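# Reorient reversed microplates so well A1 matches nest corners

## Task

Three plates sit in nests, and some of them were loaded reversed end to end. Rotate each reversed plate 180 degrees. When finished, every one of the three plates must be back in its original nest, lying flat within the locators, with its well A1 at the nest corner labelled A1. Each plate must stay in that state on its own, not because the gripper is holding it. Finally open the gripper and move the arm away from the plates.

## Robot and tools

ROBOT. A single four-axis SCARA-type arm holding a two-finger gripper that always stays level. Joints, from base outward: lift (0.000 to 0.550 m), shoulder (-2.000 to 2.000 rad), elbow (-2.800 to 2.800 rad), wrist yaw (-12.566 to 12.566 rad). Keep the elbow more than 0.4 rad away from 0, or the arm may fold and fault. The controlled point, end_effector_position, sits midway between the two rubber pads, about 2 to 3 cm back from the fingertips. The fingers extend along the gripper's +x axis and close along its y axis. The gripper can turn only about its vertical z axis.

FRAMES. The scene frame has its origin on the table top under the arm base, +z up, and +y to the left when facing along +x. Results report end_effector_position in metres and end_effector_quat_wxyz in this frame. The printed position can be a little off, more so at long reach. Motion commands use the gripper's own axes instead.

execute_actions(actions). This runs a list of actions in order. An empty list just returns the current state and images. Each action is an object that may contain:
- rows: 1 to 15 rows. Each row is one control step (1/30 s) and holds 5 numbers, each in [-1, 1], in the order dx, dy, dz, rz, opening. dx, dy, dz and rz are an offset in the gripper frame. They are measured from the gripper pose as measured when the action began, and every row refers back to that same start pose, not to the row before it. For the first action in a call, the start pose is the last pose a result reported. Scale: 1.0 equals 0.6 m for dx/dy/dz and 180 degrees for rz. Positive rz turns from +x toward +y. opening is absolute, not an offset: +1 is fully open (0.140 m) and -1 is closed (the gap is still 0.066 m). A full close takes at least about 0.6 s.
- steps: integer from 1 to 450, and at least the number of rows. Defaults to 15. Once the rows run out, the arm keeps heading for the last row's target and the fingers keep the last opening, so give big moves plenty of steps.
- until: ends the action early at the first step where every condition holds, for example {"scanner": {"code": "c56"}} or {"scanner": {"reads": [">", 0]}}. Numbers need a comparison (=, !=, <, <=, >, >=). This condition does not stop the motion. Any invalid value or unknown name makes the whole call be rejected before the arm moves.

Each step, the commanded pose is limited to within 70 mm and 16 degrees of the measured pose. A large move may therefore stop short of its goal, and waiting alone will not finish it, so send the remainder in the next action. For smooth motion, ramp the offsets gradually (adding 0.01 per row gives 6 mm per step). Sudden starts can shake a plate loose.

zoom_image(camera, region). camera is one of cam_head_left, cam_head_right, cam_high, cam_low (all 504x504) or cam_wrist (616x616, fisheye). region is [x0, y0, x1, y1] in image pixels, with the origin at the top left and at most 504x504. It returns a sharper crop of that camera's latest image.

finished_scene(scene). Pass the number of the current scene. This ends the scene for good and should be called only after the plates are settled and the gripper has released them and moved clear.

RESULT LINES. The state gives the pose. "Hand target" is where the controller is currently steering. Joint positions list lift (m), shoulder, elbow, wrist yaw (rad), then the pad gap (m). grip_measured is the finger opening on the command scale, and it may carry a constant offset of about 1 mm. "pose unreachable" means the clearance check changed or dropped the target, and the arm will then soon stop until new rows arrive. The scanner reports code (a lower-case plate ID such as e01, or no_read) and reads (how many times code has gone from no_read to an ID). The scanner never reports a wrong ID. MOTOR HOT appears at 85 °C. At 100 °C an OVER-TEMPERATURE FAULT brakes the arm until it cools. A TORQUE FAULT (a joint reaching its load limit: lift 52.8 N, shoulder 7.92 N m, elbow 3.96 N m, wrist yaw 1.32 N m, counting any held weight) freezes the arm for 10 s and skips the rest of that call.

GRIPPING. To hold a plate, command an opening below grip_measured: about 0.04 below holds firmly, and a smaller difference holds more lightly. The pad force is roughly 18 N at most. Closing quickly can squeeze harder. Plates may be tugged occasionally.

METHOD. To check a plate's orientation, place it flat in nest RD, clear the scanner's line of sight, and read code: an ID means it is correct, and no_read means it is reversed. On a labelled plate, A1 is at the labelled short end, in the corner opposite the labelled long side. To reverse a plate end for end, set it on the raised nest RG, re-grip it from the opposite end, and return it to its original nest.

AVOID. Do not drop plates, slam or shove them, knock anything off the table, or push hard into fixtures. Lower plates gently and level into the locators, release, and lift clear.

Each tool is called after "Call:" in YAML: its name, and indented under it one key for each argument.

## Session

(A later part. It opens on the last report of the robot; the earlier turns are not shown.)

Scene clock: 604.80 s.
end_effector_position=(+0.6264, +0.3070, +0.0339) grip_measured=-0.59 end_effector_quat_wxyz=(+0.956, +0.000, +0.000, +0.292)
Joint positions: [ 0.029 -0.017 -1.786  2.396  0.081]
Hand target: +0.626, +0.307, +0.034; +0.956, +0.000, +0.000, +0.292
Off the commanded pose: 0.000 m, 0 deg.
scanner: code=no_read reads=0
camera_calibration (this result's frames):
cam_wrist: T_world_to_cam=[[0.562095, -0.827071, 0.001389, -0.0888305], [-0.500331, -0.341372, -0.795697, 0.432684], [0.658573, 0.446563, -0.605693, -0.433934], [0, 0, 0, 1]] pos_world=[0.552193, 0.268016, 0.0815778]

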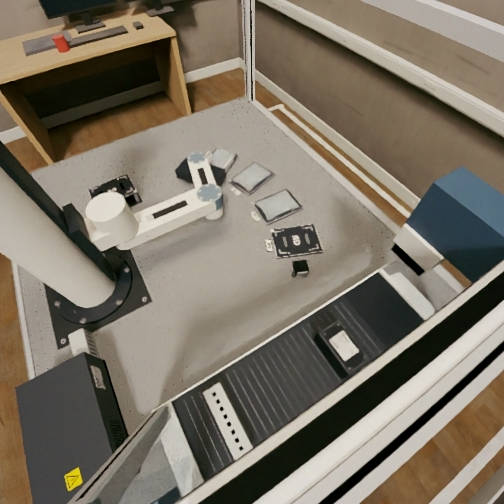

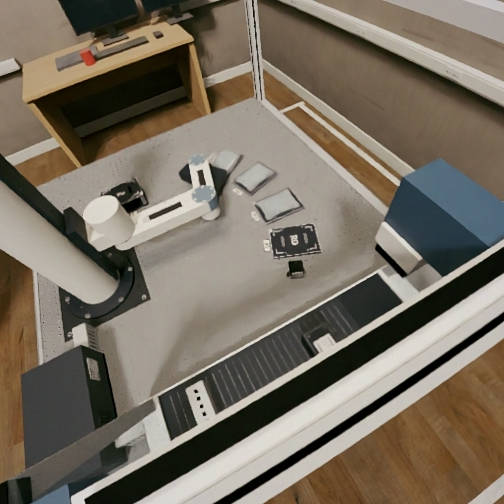

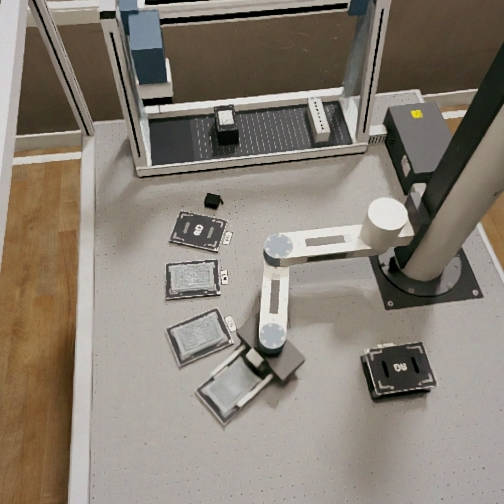

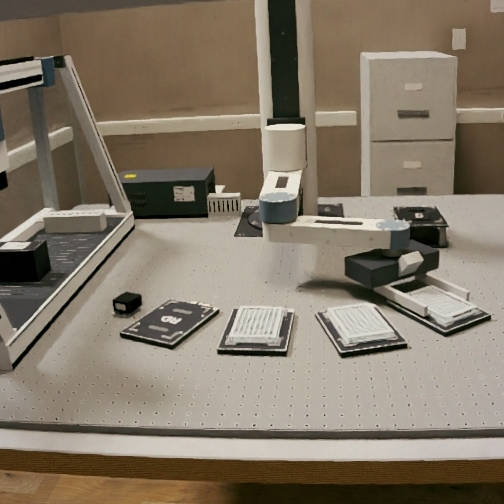

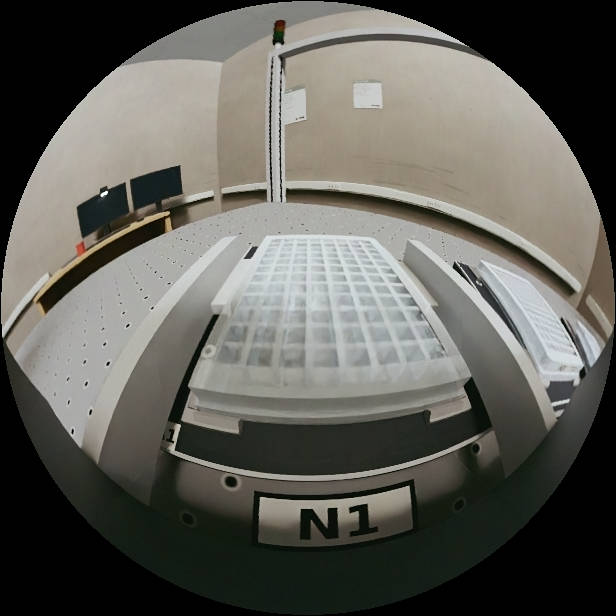

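Call:
execute_actions:
  actions:
    - {"rows": [[0,0,0.004,0,-0.635],[0,0,0.011,0,-0.635],[0,0,0.021,0,-0.635],[0,0,0.033,0,-0.635],[0,0,0.046,0.003,-0.635],[-0.003,0.002,0.059,0.012,-0.635],[-0.008,0.006,0.071,0.026,-0.635],[-0.016,0.012,0.082,0.044,-0.635],[-0.027,0.021,0.091,0.066,-0.635],[-0.041,0.031,0.0985,0.09,-0.635],[-0.058,0.044,0.0985,0.115,-0.635],[-0.078,0.06,0.0985,0.14,-0.635],[-0.1,0.077,0.0985,0.17,-0.635],[-0.125,0.096,0.0985,0.2,-0.635],[-0.5893,0.4518,0.0985,0.813,-0.635]], "steps": 54}

Scene clock: 635.80 s.
end_effector_position=(+0.1815, +0.3343, +0.0930) grip_measured=-0.59 end_effector_quat_wxyz=(-0.003, +0.000, +0.000, +1.000)
Joint positions: [ 0.088  0.443 -1.554  4.259  0.081]
Hand target: +0.182, +0.334, +0.093; -0.003, +0.000, +0.000, +1.000
Off the commanded pose: 0.000 m, 0 deg.
scanner: code=no_read reads=0
camera_calibration (this result's frames):
cam_wrist: T_world_to_cam=[[-0.00965467, 0.999952, 0.001389, -0.323326], [0.605655, 0.00695295, -0.795697, -0.0507696], [-0.795669, -0.00684094, -0.605693, 0.298171], [0, 0, 0, 1]] pos_world=[0.264872, 0.325703, 0.140652]

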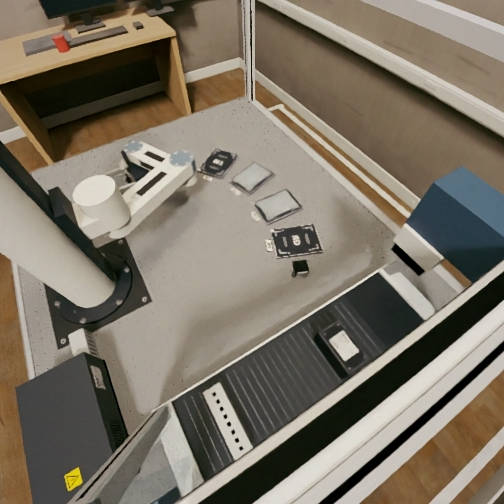

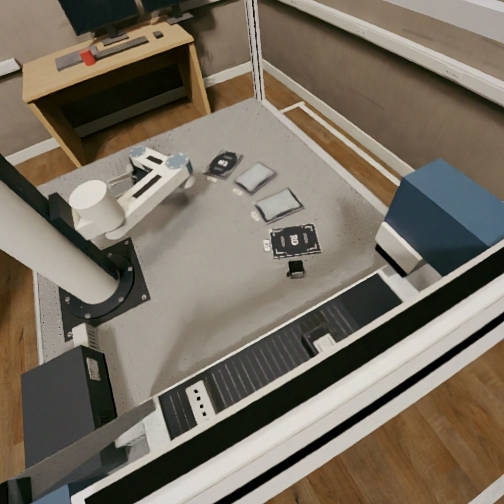

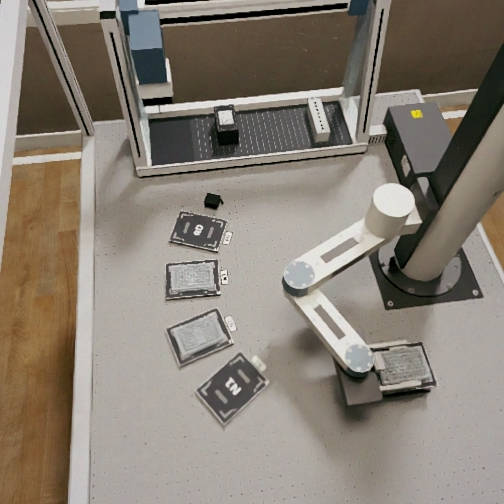

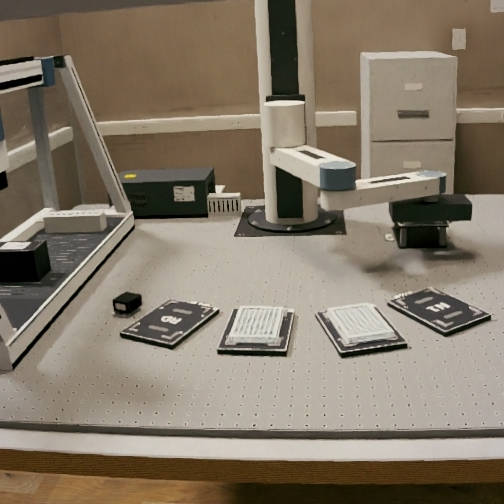

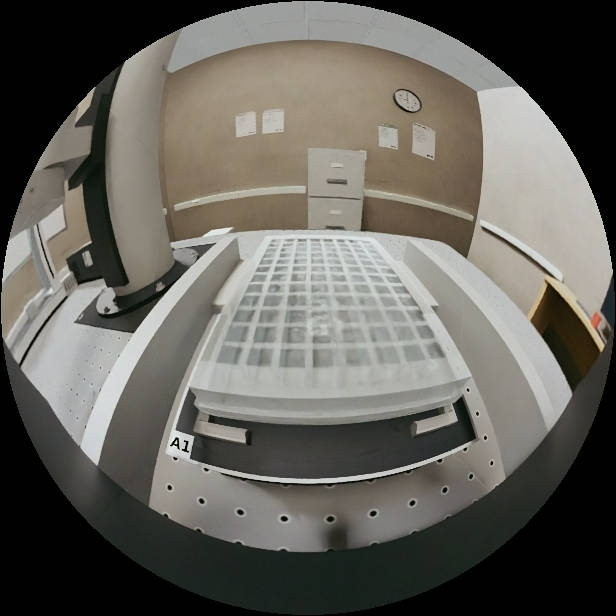

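Call:
zoom_image:
  camera: "cam_wrist"
  region: [160, 370, 270, 480]

Call:
zoom_image:
  camera: "cam_wrist"
  region: [390, 360, 500, 470]

Region (160, 370, 270, 480) of cam_wrist's 616x616 image, scaled by 4.582, with more detail than that image has.

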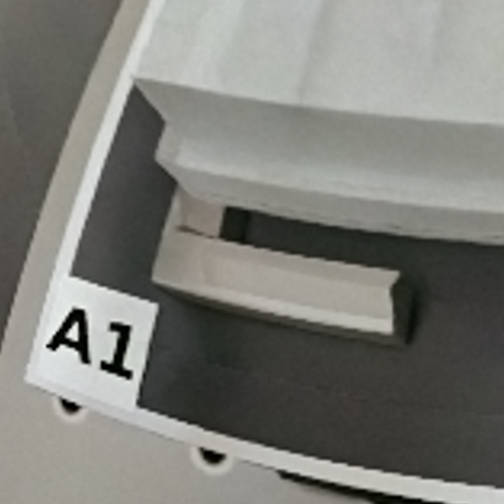

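Region (390, 360, 500, 470) of cam_wrist's 616x616 image, scaled by 4.582, with more detail than that image has.

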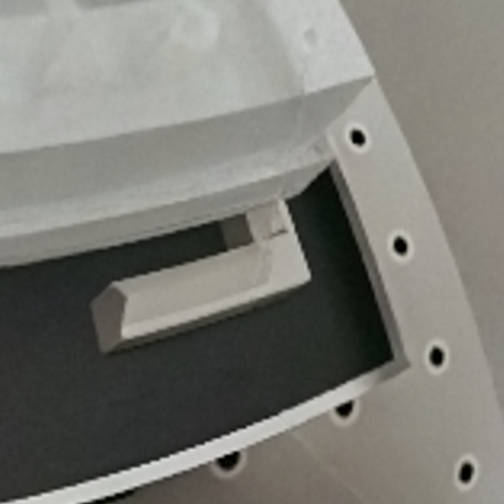

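Call:
execute_actions:
  actions:
    - {"rows": [[-0.0003,0,-0.004,0,-0.635],[-0.0003,0,-0.009,0,-0.635],[-0.0003,0,-0.014,0,-0.635],[-0.0003,0,-0.017,0,-0.635],[-0.0003,0,-0.0185,0,-0.635],[-0.0003,0,-0.0185,0,-0.635],[-0.0003,0,-0.0185,0,-0.635],[-0.0003,0,-0.0185,0,-0.635],[-0.0003,0,-0.0185,0,-0.57],[-0.0003,0,-0.0185,0,-0.48],[-0.0003,0,-0.0185,0,-0.38],[-0.0003,0,-0.0185,0,-0.3]], "steps": 13}
    - {"rows": [[0,0,0.01,0,-0.28],[0,0,0.02,0,-0.28],[0,0,0.027,0,-0.28],[0,0,0.027,0,-0.28],[0,0,0.027,0.02,-0.28],[0,0,0.027,0.06,-0.28],[0,0,0.027,0.2,-0.28],[0,0,0.027,0.5,-0.28],[0,0,0.027,0.8,-0.28],[0,0,0.027,0.8,-0.28],[0,0,0.027,0.8,-0.28],[0,0,0.027,0.8,-0.28],[-0.0004,0.0013,0.027,0.9994,-0.28]], "steps": 60}

Scene clock: 659.43 s.
end_effector_position=(+0.1816, +0.3335, +0.0981) grip_measured=-0.28 end_effector_quat_wxyz=(+1.000, -0.000, -0.000, +0.002)
Joint positions: [ 0.093  1.22  -1.515  6.584  0.093]
Hand target: +0.182, +0.334, +0.098; +1.000, -0.000, -0.000, +0.002
Off the commanded pose: 0.000 m, 0 deg.
scanner: code=no_read reads=0
camera_calibration (this result's frames):
cam_wrist: T_world_to_cam=[[0.00866156, -0.999962, 0.001389, 0.341139], [-0.605661, -0.00635144, -0.795697, 0.177683], [0.795675, 0.00605072, -0.605693, 0.00799512], [0, 0, 0, 1]] pos_world=[0.0982996, 0.342206, 0.145751]

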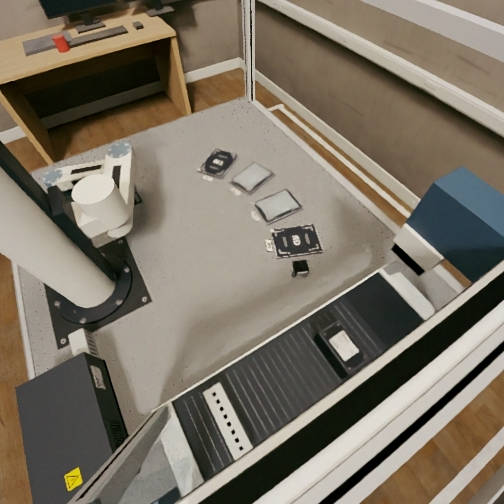

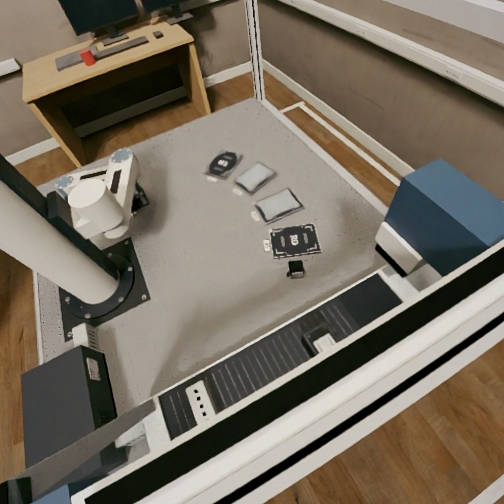

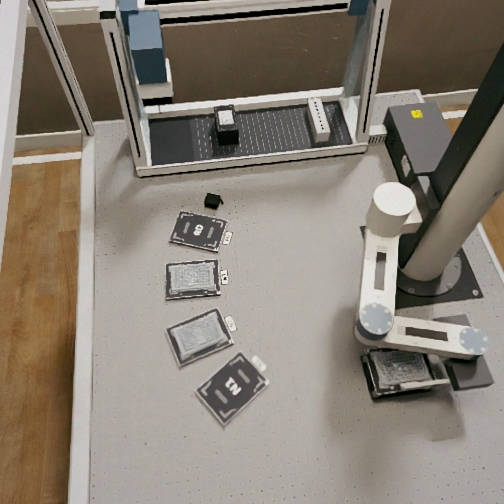

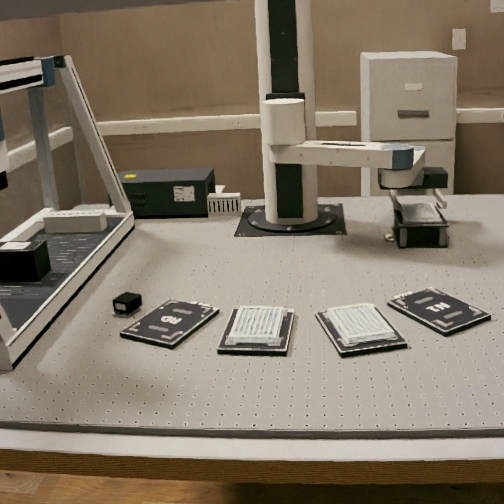

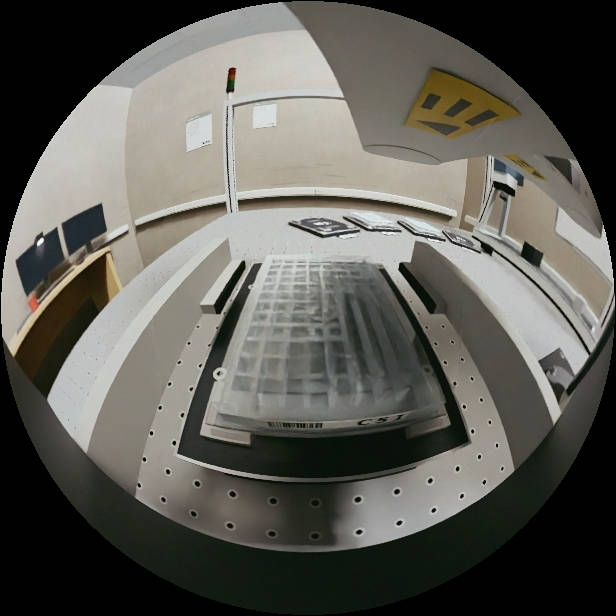

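Call:
execute_actions:
  actions: []

Scene clock: 681.60 s.
end_effector_position=(+0.1817, +0.3335, +0.0981) grip_measured=-0.28 end_effector_quat_wxyz=(+1.000, -0.000, -0.000, +0.002)
Joint positions: [ 0.093  1.22  -1.515  6.584  0.093]
Hand target: +0.182, +0.334, +0.098; +1.000, -0.000, -0.000, +0.002
Off the commanded pose: 0.000 m, 0 deg.
scanner: code=no_read reads=0
camera_calibration (this result's frames):
cam_wrist: T_world_to_cam=[[0.00855741, -0.999962, 0.001389, 0.341168], [-0.605662, -0.00628836, -0.795697, 0.177667], [0.795676, 0.00596784, -0.605693, 0.00801658], [0, 0, 0, 1]] pos_world=[0.098308, 0.342224, 0.145751]

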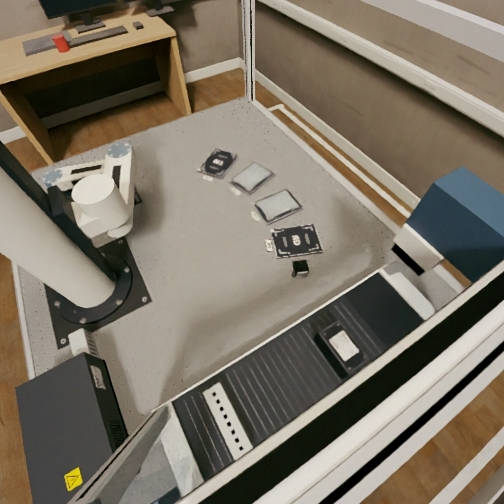

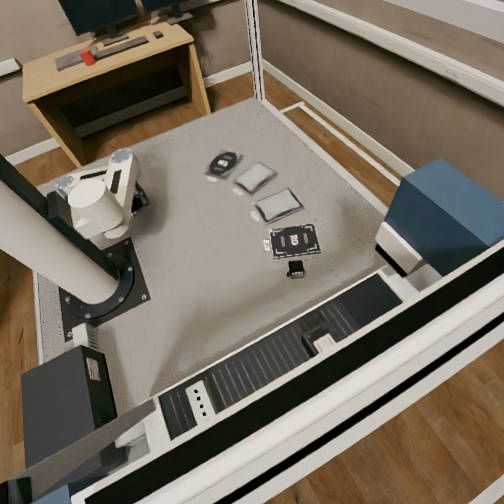

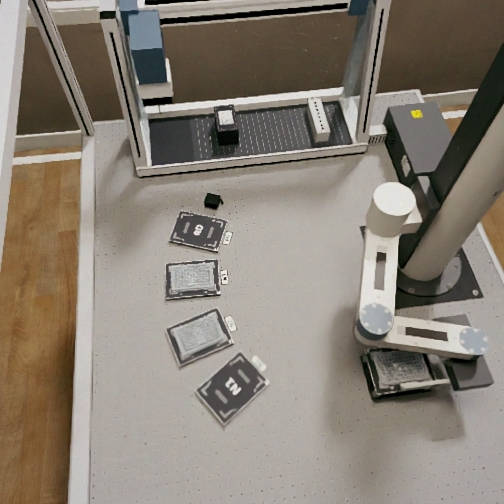

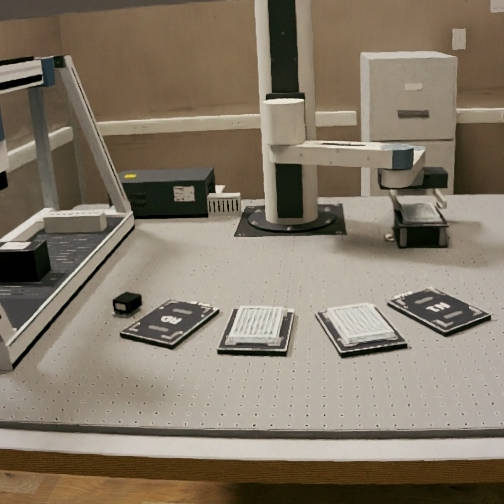

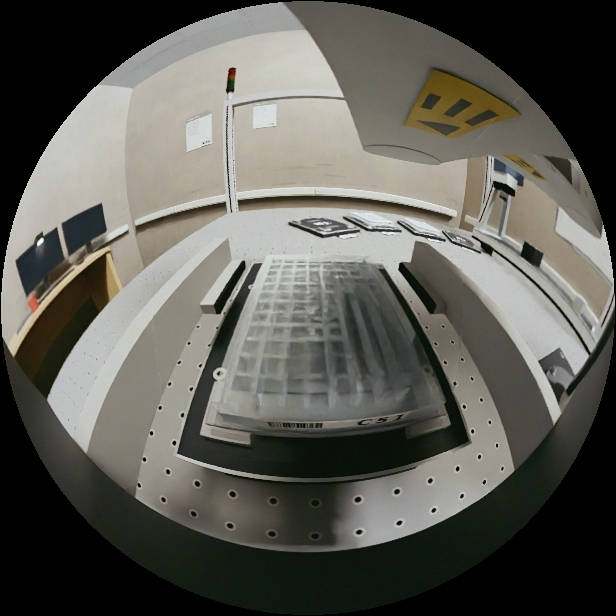

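Call:
execute_actions:
  actions:
    - {"rows": [[0.0001,0,-0.005,0,-0.28],[0.0002,0,-0.012,0,-0.28],[0.0003,0,-0.019,0,-0.28],[0.0003,0,-0.024,0,-0.30],[0.0003,0,-0.0273,0,-0.34],[0.0003,0,-0.0273,0,-0.40],[0.0003,0,-0.0273,0,-0.46],[0.0003,0,-0.0273,0,-0.52],[0.0003,0,-0.0273,0,-0.54],[0.0003,0,-0.0273,0,-0.56],[0.0003,0,-0.0273,0,-0.58],[0.0003,0,-0.0273,0,-0.60],[0.0003,0,-0.0273,0,-0.62],[0.0003,0,-0.0273,0,-0.635],[0.0003,0,-0.0273,0,-0.635]], "steps": 15}

Scene clock: 689.67 s.
end_effector_position=(+0.1818, +0.3335, +0.0817) grip_measured=-0.59 end_effector_quat_wxyz=(+1.000, -0.000, -0.000, +0.002)
Joint positions: [ 0.077  1.219 -1.515  6.584  0.081]
Hand target: +0.182, +0.334, +0.082; +1.000, -0.000, -0.000, +0.002
Off the commanded pose: 0.000 m, 0 deg.
scanner: code=no_read reads=0
camera_calibration (this result's frames):
cam_wrist: T_world_to_cam=[[0.00851175, -0.999963, 0.001389, 0.341218], [-0.605662, -0.0062607, -0.795697, 0.164671], [0.795676, 0.00593151, -0.605693, -0.00203549], [0, 0, 0, 1]] pos_world=[0.0984501, 0.342249, 0.129321]

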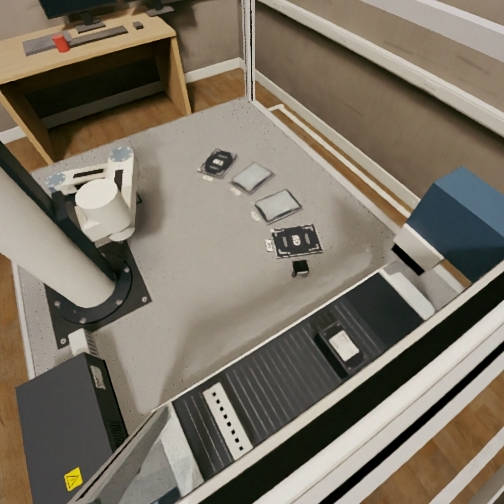

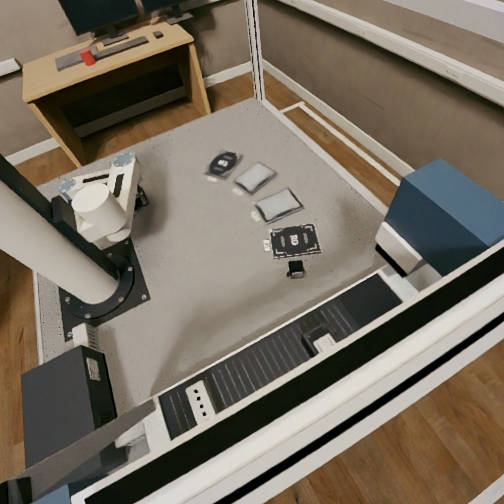

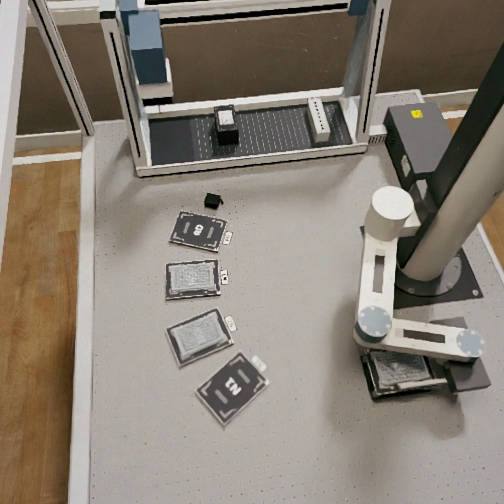

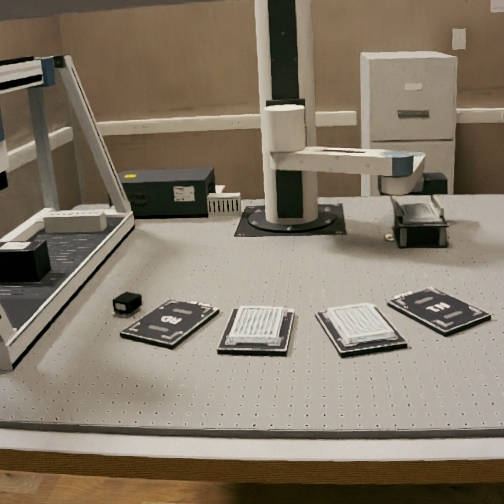

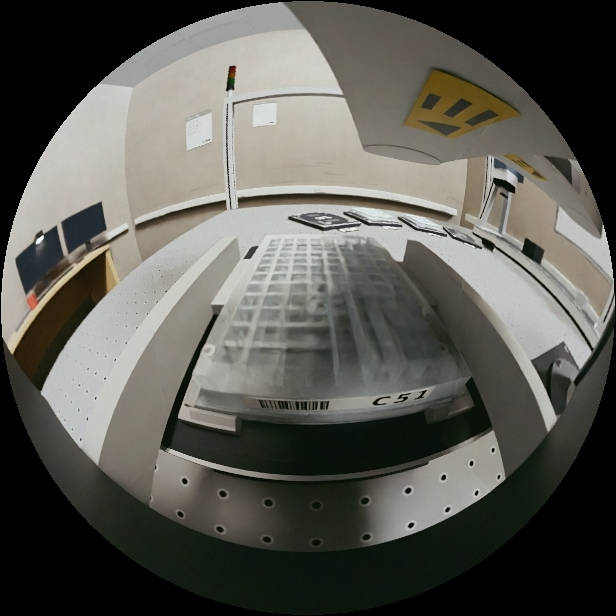

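Call:
execute_actions:
  actions:
    - {"rows": [[0,0,0.004,0,-0.635],[0,0,0.010,0,-0.635],[0,0,0.017,0,-0.635],[0.002,0,0.023,0,-0.635],[0.008,0,0.027,0,-0.635],[0.018,-0.001,0.028,0.003,-0.635],[0.032,-0.002,0.028,0.008,-0.635],[0.05,-0.003,0.028,0.014,-0.635],[0.075,-0.005,0.028,0.02,-0.635],[0.105,-0.007,0.028,0.028,-0.635],[0.14,-0.009,0.028,0.036,-0.635],[0.18,-0.012,0.028,0.046,-0.635],[0.23,-0.015,0.028,0.058,-0.635],[0.29,-0.019,0.028,0.075,-0.635],[0.7408,-0.04755,0.028,0.18732,-0.635]], "steps": 30}

Scene clock: 704.33 s.
end_effector_position=(+0.4106, +0.2962, +0.0985) grip_measured=-0.59 end_effector_quat_wxyz=(+0.971, -0.000, -0.000, +0.239)
Joint positions: [ 0.093  0.197 -1.022  7.591  0.081]
Hand target: +0.463, +0.285, +0.098; +0.968, -0.000, -0.000, +0.249
Off the commanded pose: 0.216 m, 6 deg; position clipped at the last step of the last action.
scanner: code=no_read reads=0
camera_calibration (this result's frames):
cam_wrist: T_world_to_cam=[[0.467908, -0.883776, 0.001389, 0.0788262], [-0.534781, -0.284386, -0.795697, 0.369647], [0.703613, 0.371571, -0.605693, -0.244201], [0, 0, 0, 1]] pos_world=[0.33262, 0.265525, 0.146107]

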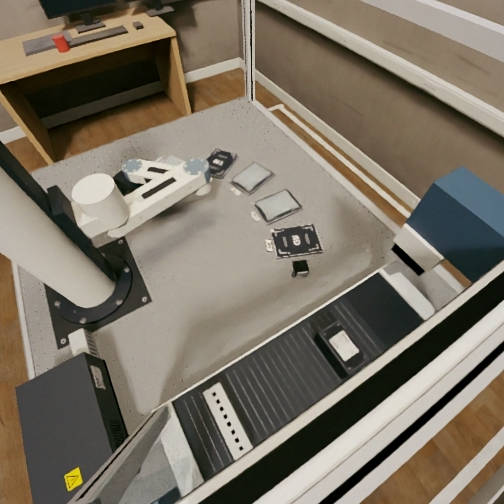

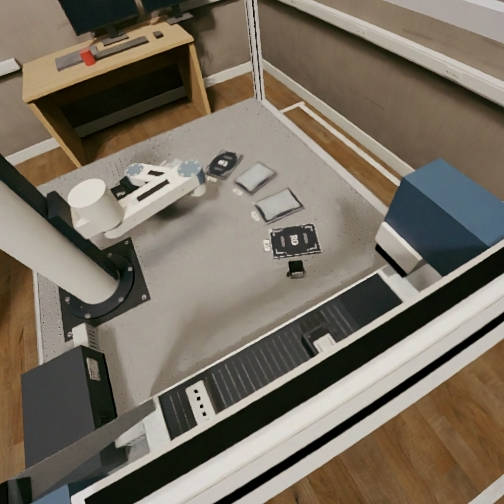

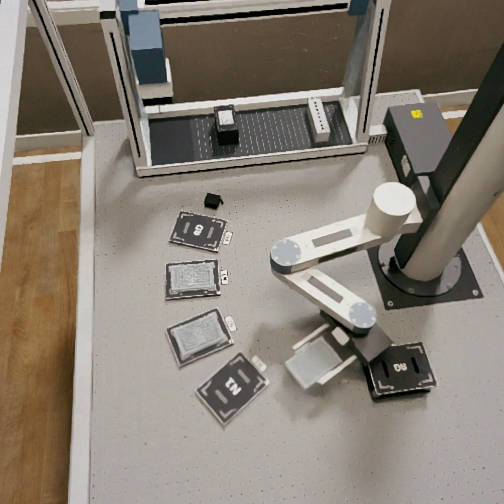

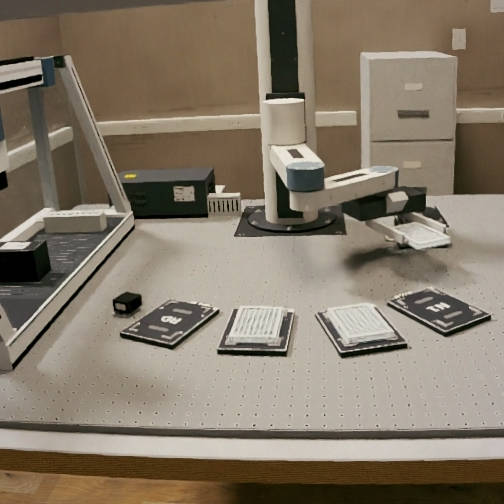

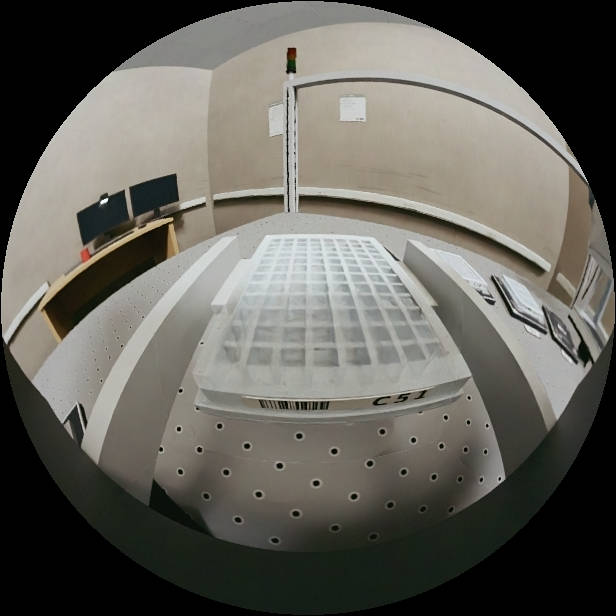

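Call:
execute_actions:
  actions:
    - {"rows": [[0.075,-0.060,-0.002,0.008,-0.635],[0.085,-0.063,-0.005,0.009,-0.635],[0.10,-0.069,-0.010,0.011,-0.635],[0.12,-0.076,-0.017,0.013,-0.635],[0.145,-0.085,-0.025,0.016,-0.635],[0.175,-0.096,-0.035,0.019,-0.635],[0.205,-0.107,-0.045,0.022,-0.635],[0.235,-0.118,-0.056,0.025,-0.635],[0.265,-0.129,-0.066,0.028,-0.635],[0.29,-0.138,-0.075,0.031,-0.635],[0.31,-0.145,-0.082,0.033,-0.635],[0.322,-0.149,-0.086,0.0345,-0.635],[0.32689,-0.1511,-0.0875,0.03504,-0.635]], "steps": 16}

Scene clock: 719.33 s.
end_effector_position=(+0.6181, +0.2886, +0.0471) grip_measured=-0.59 end_effector_quat_wxyz=(+0.962, -0.000, -0.000, +0.272)
Joint positions: [ 0.042 -0.074 -1.684  8.593  0.081]
Hand target: +0.623, +0.303, +0.046; +0.957, -0.000, -0.000, +0.290
Off the commanded pose: 0.020 m, 2 deg.
scanner: code=no_read reads=0
camera_calibration (this result's frames):
cam_wrist: T_world_to_cam=[[0.527442, -0.84959, 0.001389, -0.0715166], [-0.514008, -0.320408, -0.795697, 0.435161], [0.676461, 0.418971, -0.605693, -0.415405], [0, 0, 0, 1]] pos_world=[0.542403, 0.252712, 0.0947481]

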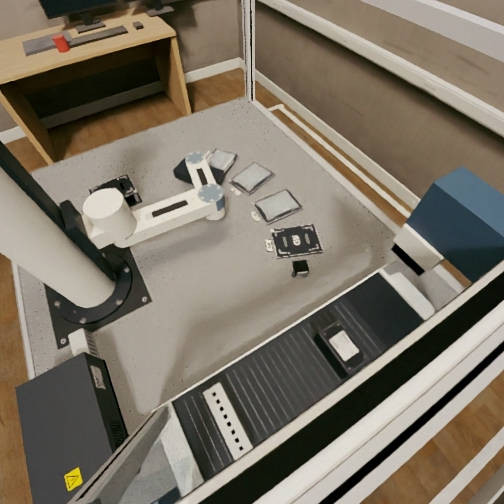

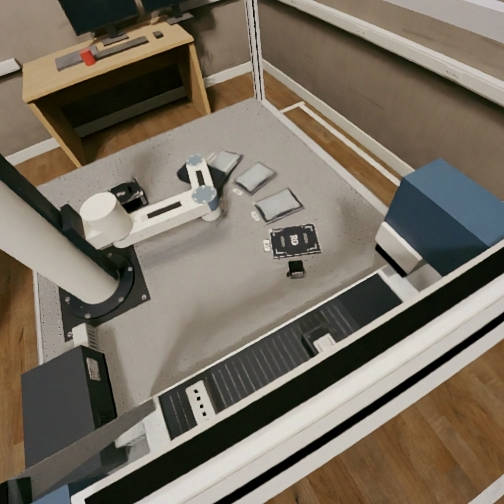

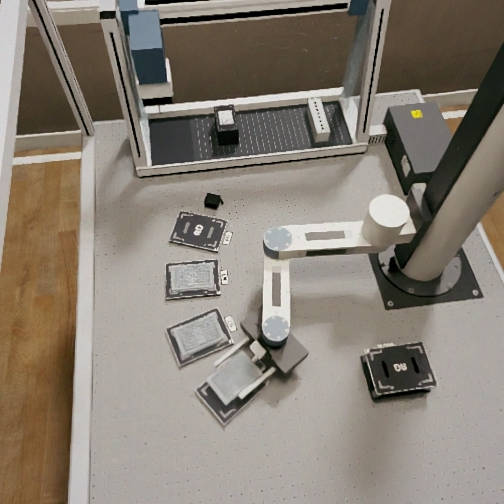

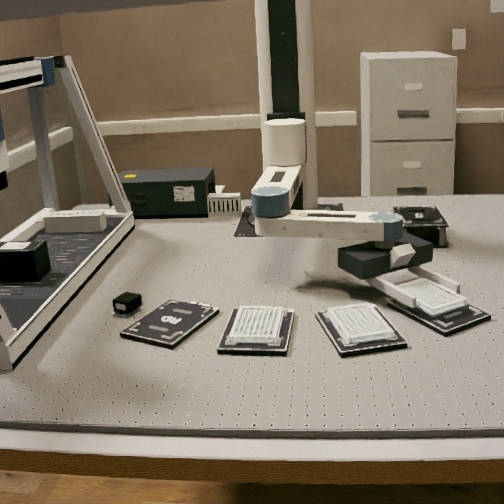

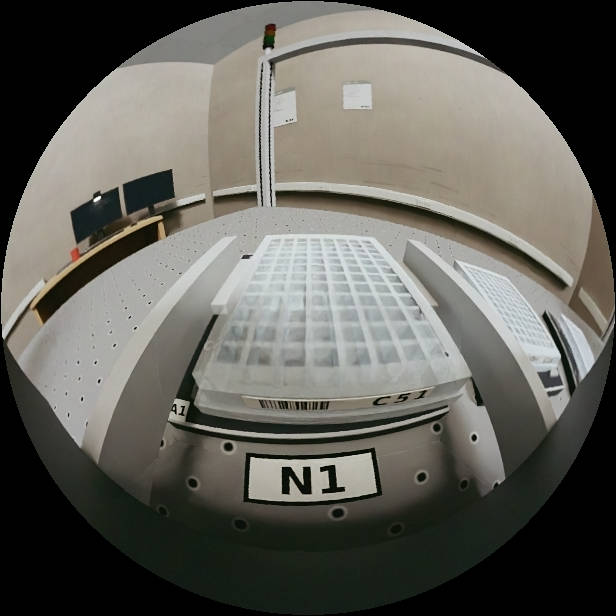

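Call:
execute_actions:
  actions: []

Scene clock: 720.80 s.
end_effector_position=(+0.6227, +0.3035, +0.0459) grip_measured=-0.59 end_effector_quat_wxyz=(+0.957, -0.000, -0.000, +0.290)
Joint positions: [ 0.041 -0.031 -1.756  8.659  0.081]
Hand target: +0.623, +0.303, +0.046; +0.957, -0.000, -0.000, +0.290
Off the commanded pose: 0.005 m, 0 deg.
scanner: code=no_read reads=0
camera_calibration (this result's frames):
cam_wrist: T_world_to_cam=[[0.558879, -0.829248, 0.001389, -0.0870078], [-0.501653, -0.339426, -0.795697, 0.439427], [0.660302, 0.444002, -0.605693, -0.423006], [0, 0, 0, 1]] pos_world=[0.548379, 0.264817, 0.0935599]

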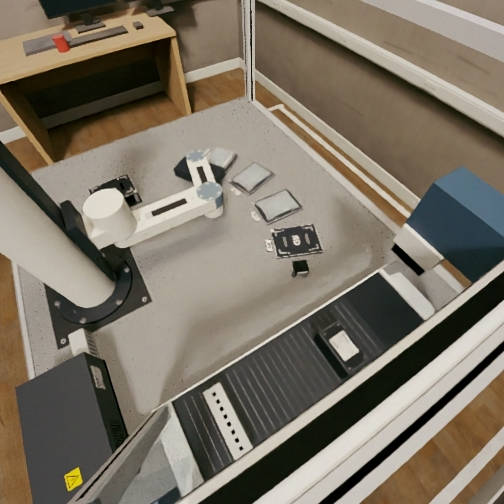

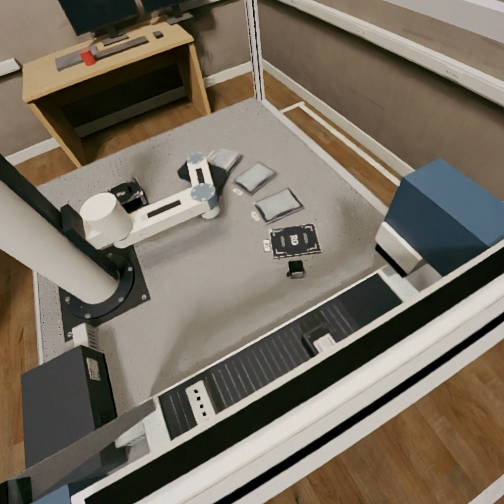

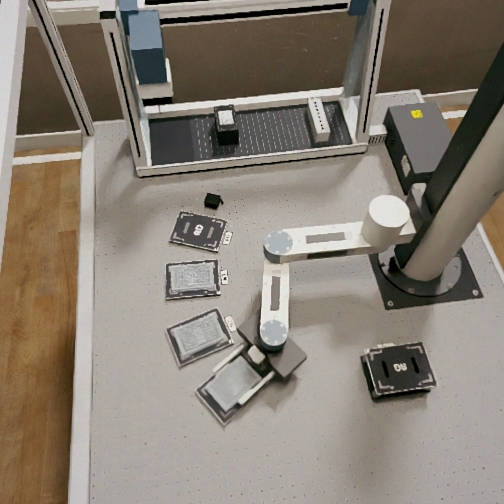

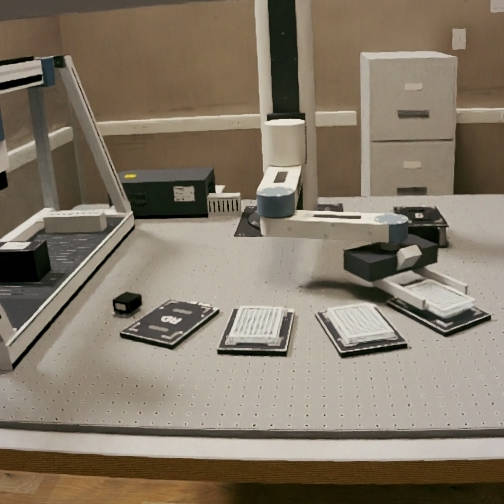

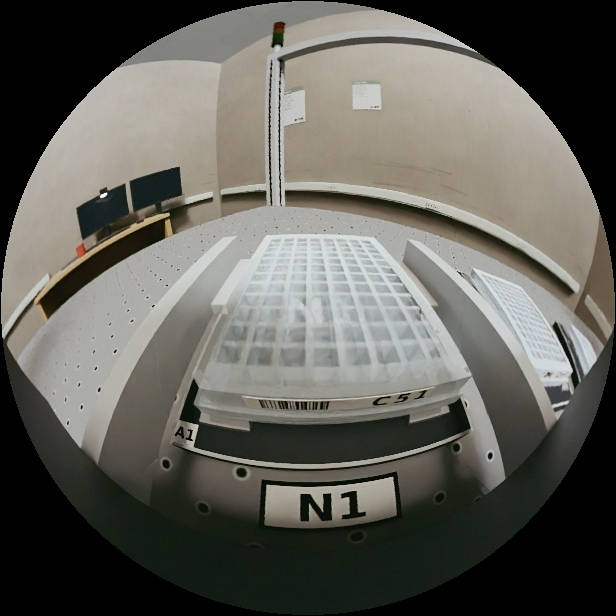

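Call:
execute_actions:
  actions:
    - {"rows": [[0.004,0.0007,-0.002,0.0006,-0.635],[0.00837,0.00142,-0.005,0.00126,-0.635],[0.00837,0.00142,-0.0065,0.00126,-0.635]], "steps": 4}

Call:
execute_actions:
  actions: []

Scene clock: 727.33 s.
end_effector_position=(+0.6263, +0.3069, +0.0422) grip_measured=-0.59 end_effector_quat_wxyz=(+0.956, -0.000, -0.000, +0.292)
Joint positions: [ 0.037 -0.017 -1.786  8.679  0.081]
Hand target: +0.626, +0.307, +0.042; +0.956, -0.000, -0.000, +0.292
Off the commanded pose: 0.000 m, 0 deg.
scanner: code=no_read reads=0
camera_calibration (this result's frames):
cam_wrist: T_world_to_cam=[[0.561913, -0.827195, 0.001389, -0.0887363], [-0.500406, -0.341262, -0.795697, 0.439225], [0.658671, 0.446418, -0.605693, -0.428817], [0, 0, 0, 1]] pos_world=[0.552102, 0.26792, 0.0898814]

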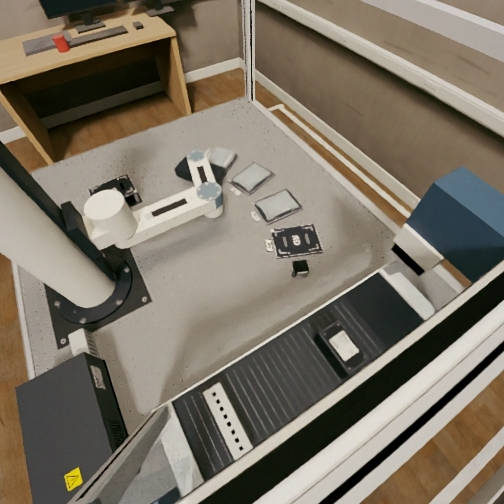

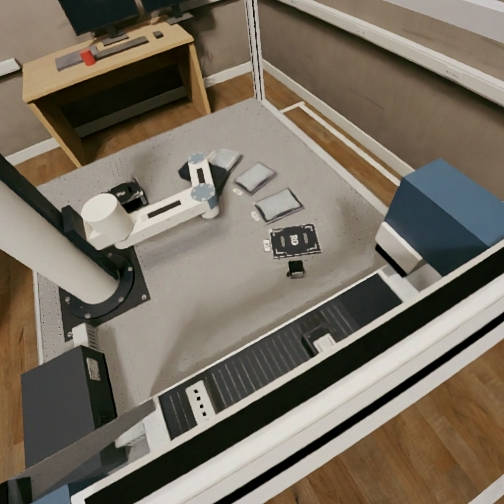

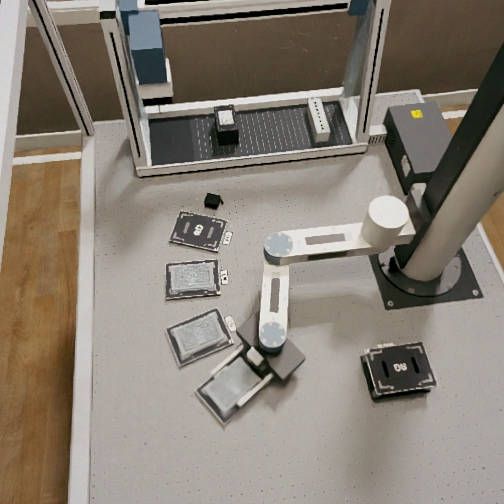

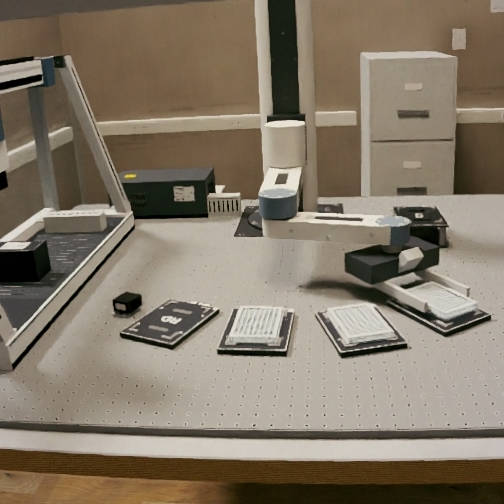

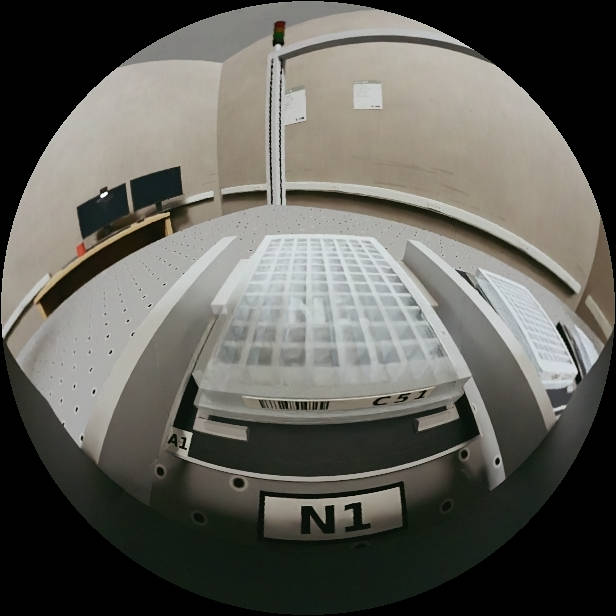

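Scene clock: 727.33 s.
end_effector_position=(+0.6263, +0.3069, +0.0422) grip_measured=-0.59 end_effector_quat_wxyz=(+0.956, -0.000, -0.000, +0.292)
Joint positions: [ 0.037 -0.017 -1.786  8.679  0.081]
Hand target: +0.626, +0.307, +0.042; +0.956, -0.000, -0.000, +0.292
Off the commanded pose: 0.000 m, 0 deg.
scanner: code=no_read reads=0
camera_calibration (this result's frames):
cam_wrist: T_world_to_cam=[[0.561913, -0.827195, 0.001389, -0.0887363], [-0.500406, -0.341262, -0.795697, 0.439225], [0.658671, 0.446418, -0.605693, -0.428817], [0, 0, 0, 1]] pos_world=[0.552102, 0.26792, 0.0898814]

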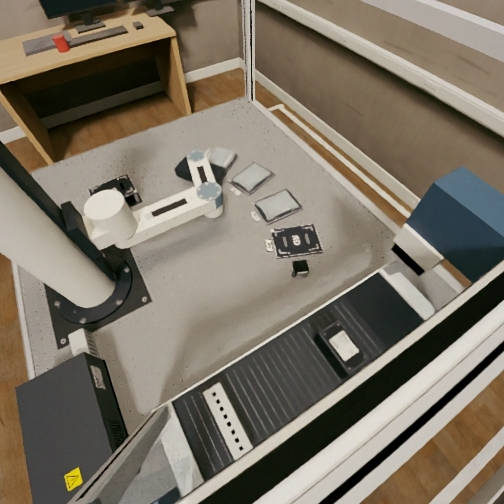

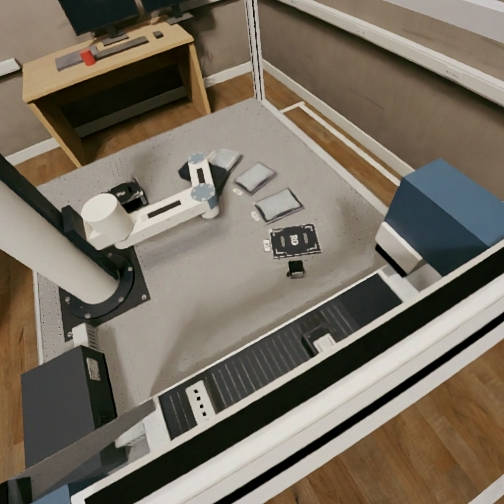

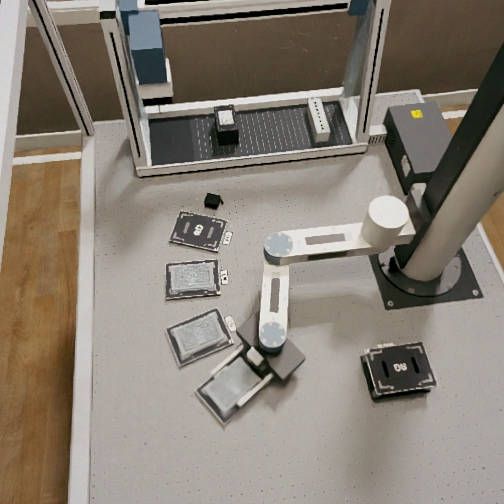

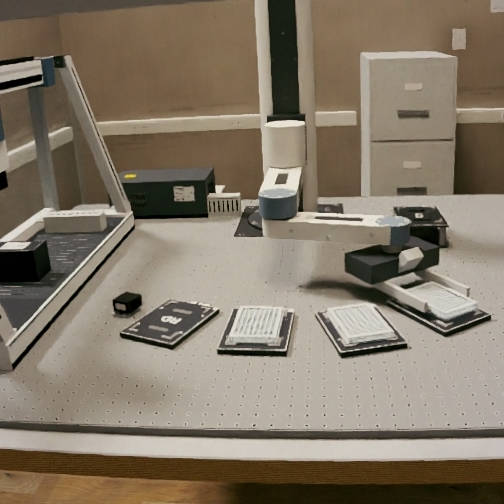

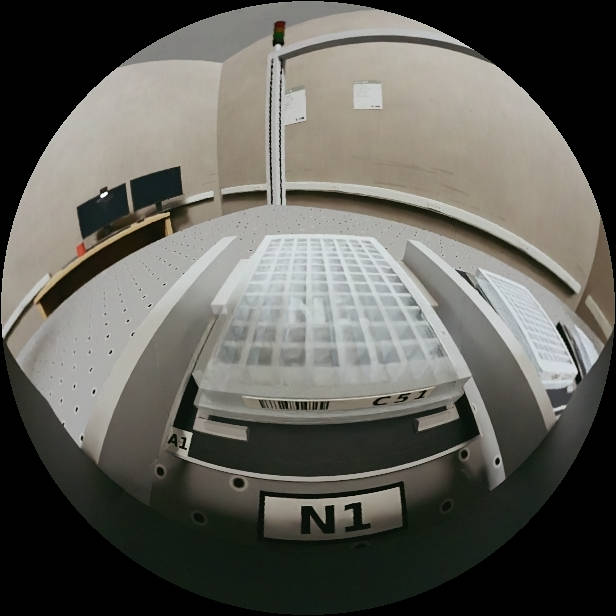

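Call:
zoom_image:
  camera: "cam_wrist"
  region: [160, 350, 270, 460]

Call:
zoom_image:
  camera: "cam_wrist"
  region: [400, 340, 510, 450]

Region (160, 350, 270, 460) of cam_wrist's 616x616 image, scaled by 4.582, with more detail than that image has.

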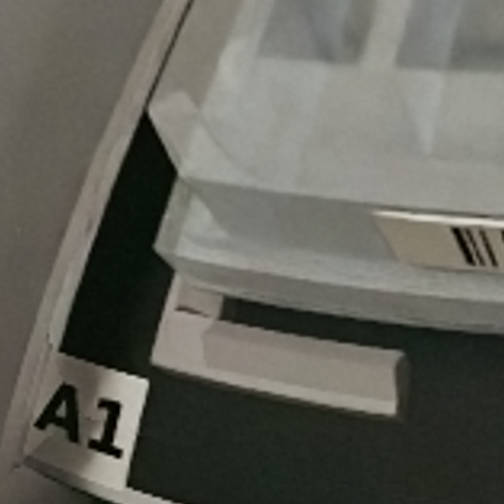

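Region (400, 340, 510, 450) of cam_wrist's 616x616 image, scaled by 4.582, with more detail than that image has.

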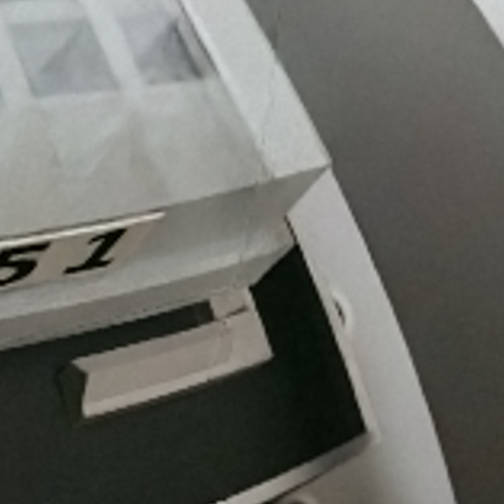

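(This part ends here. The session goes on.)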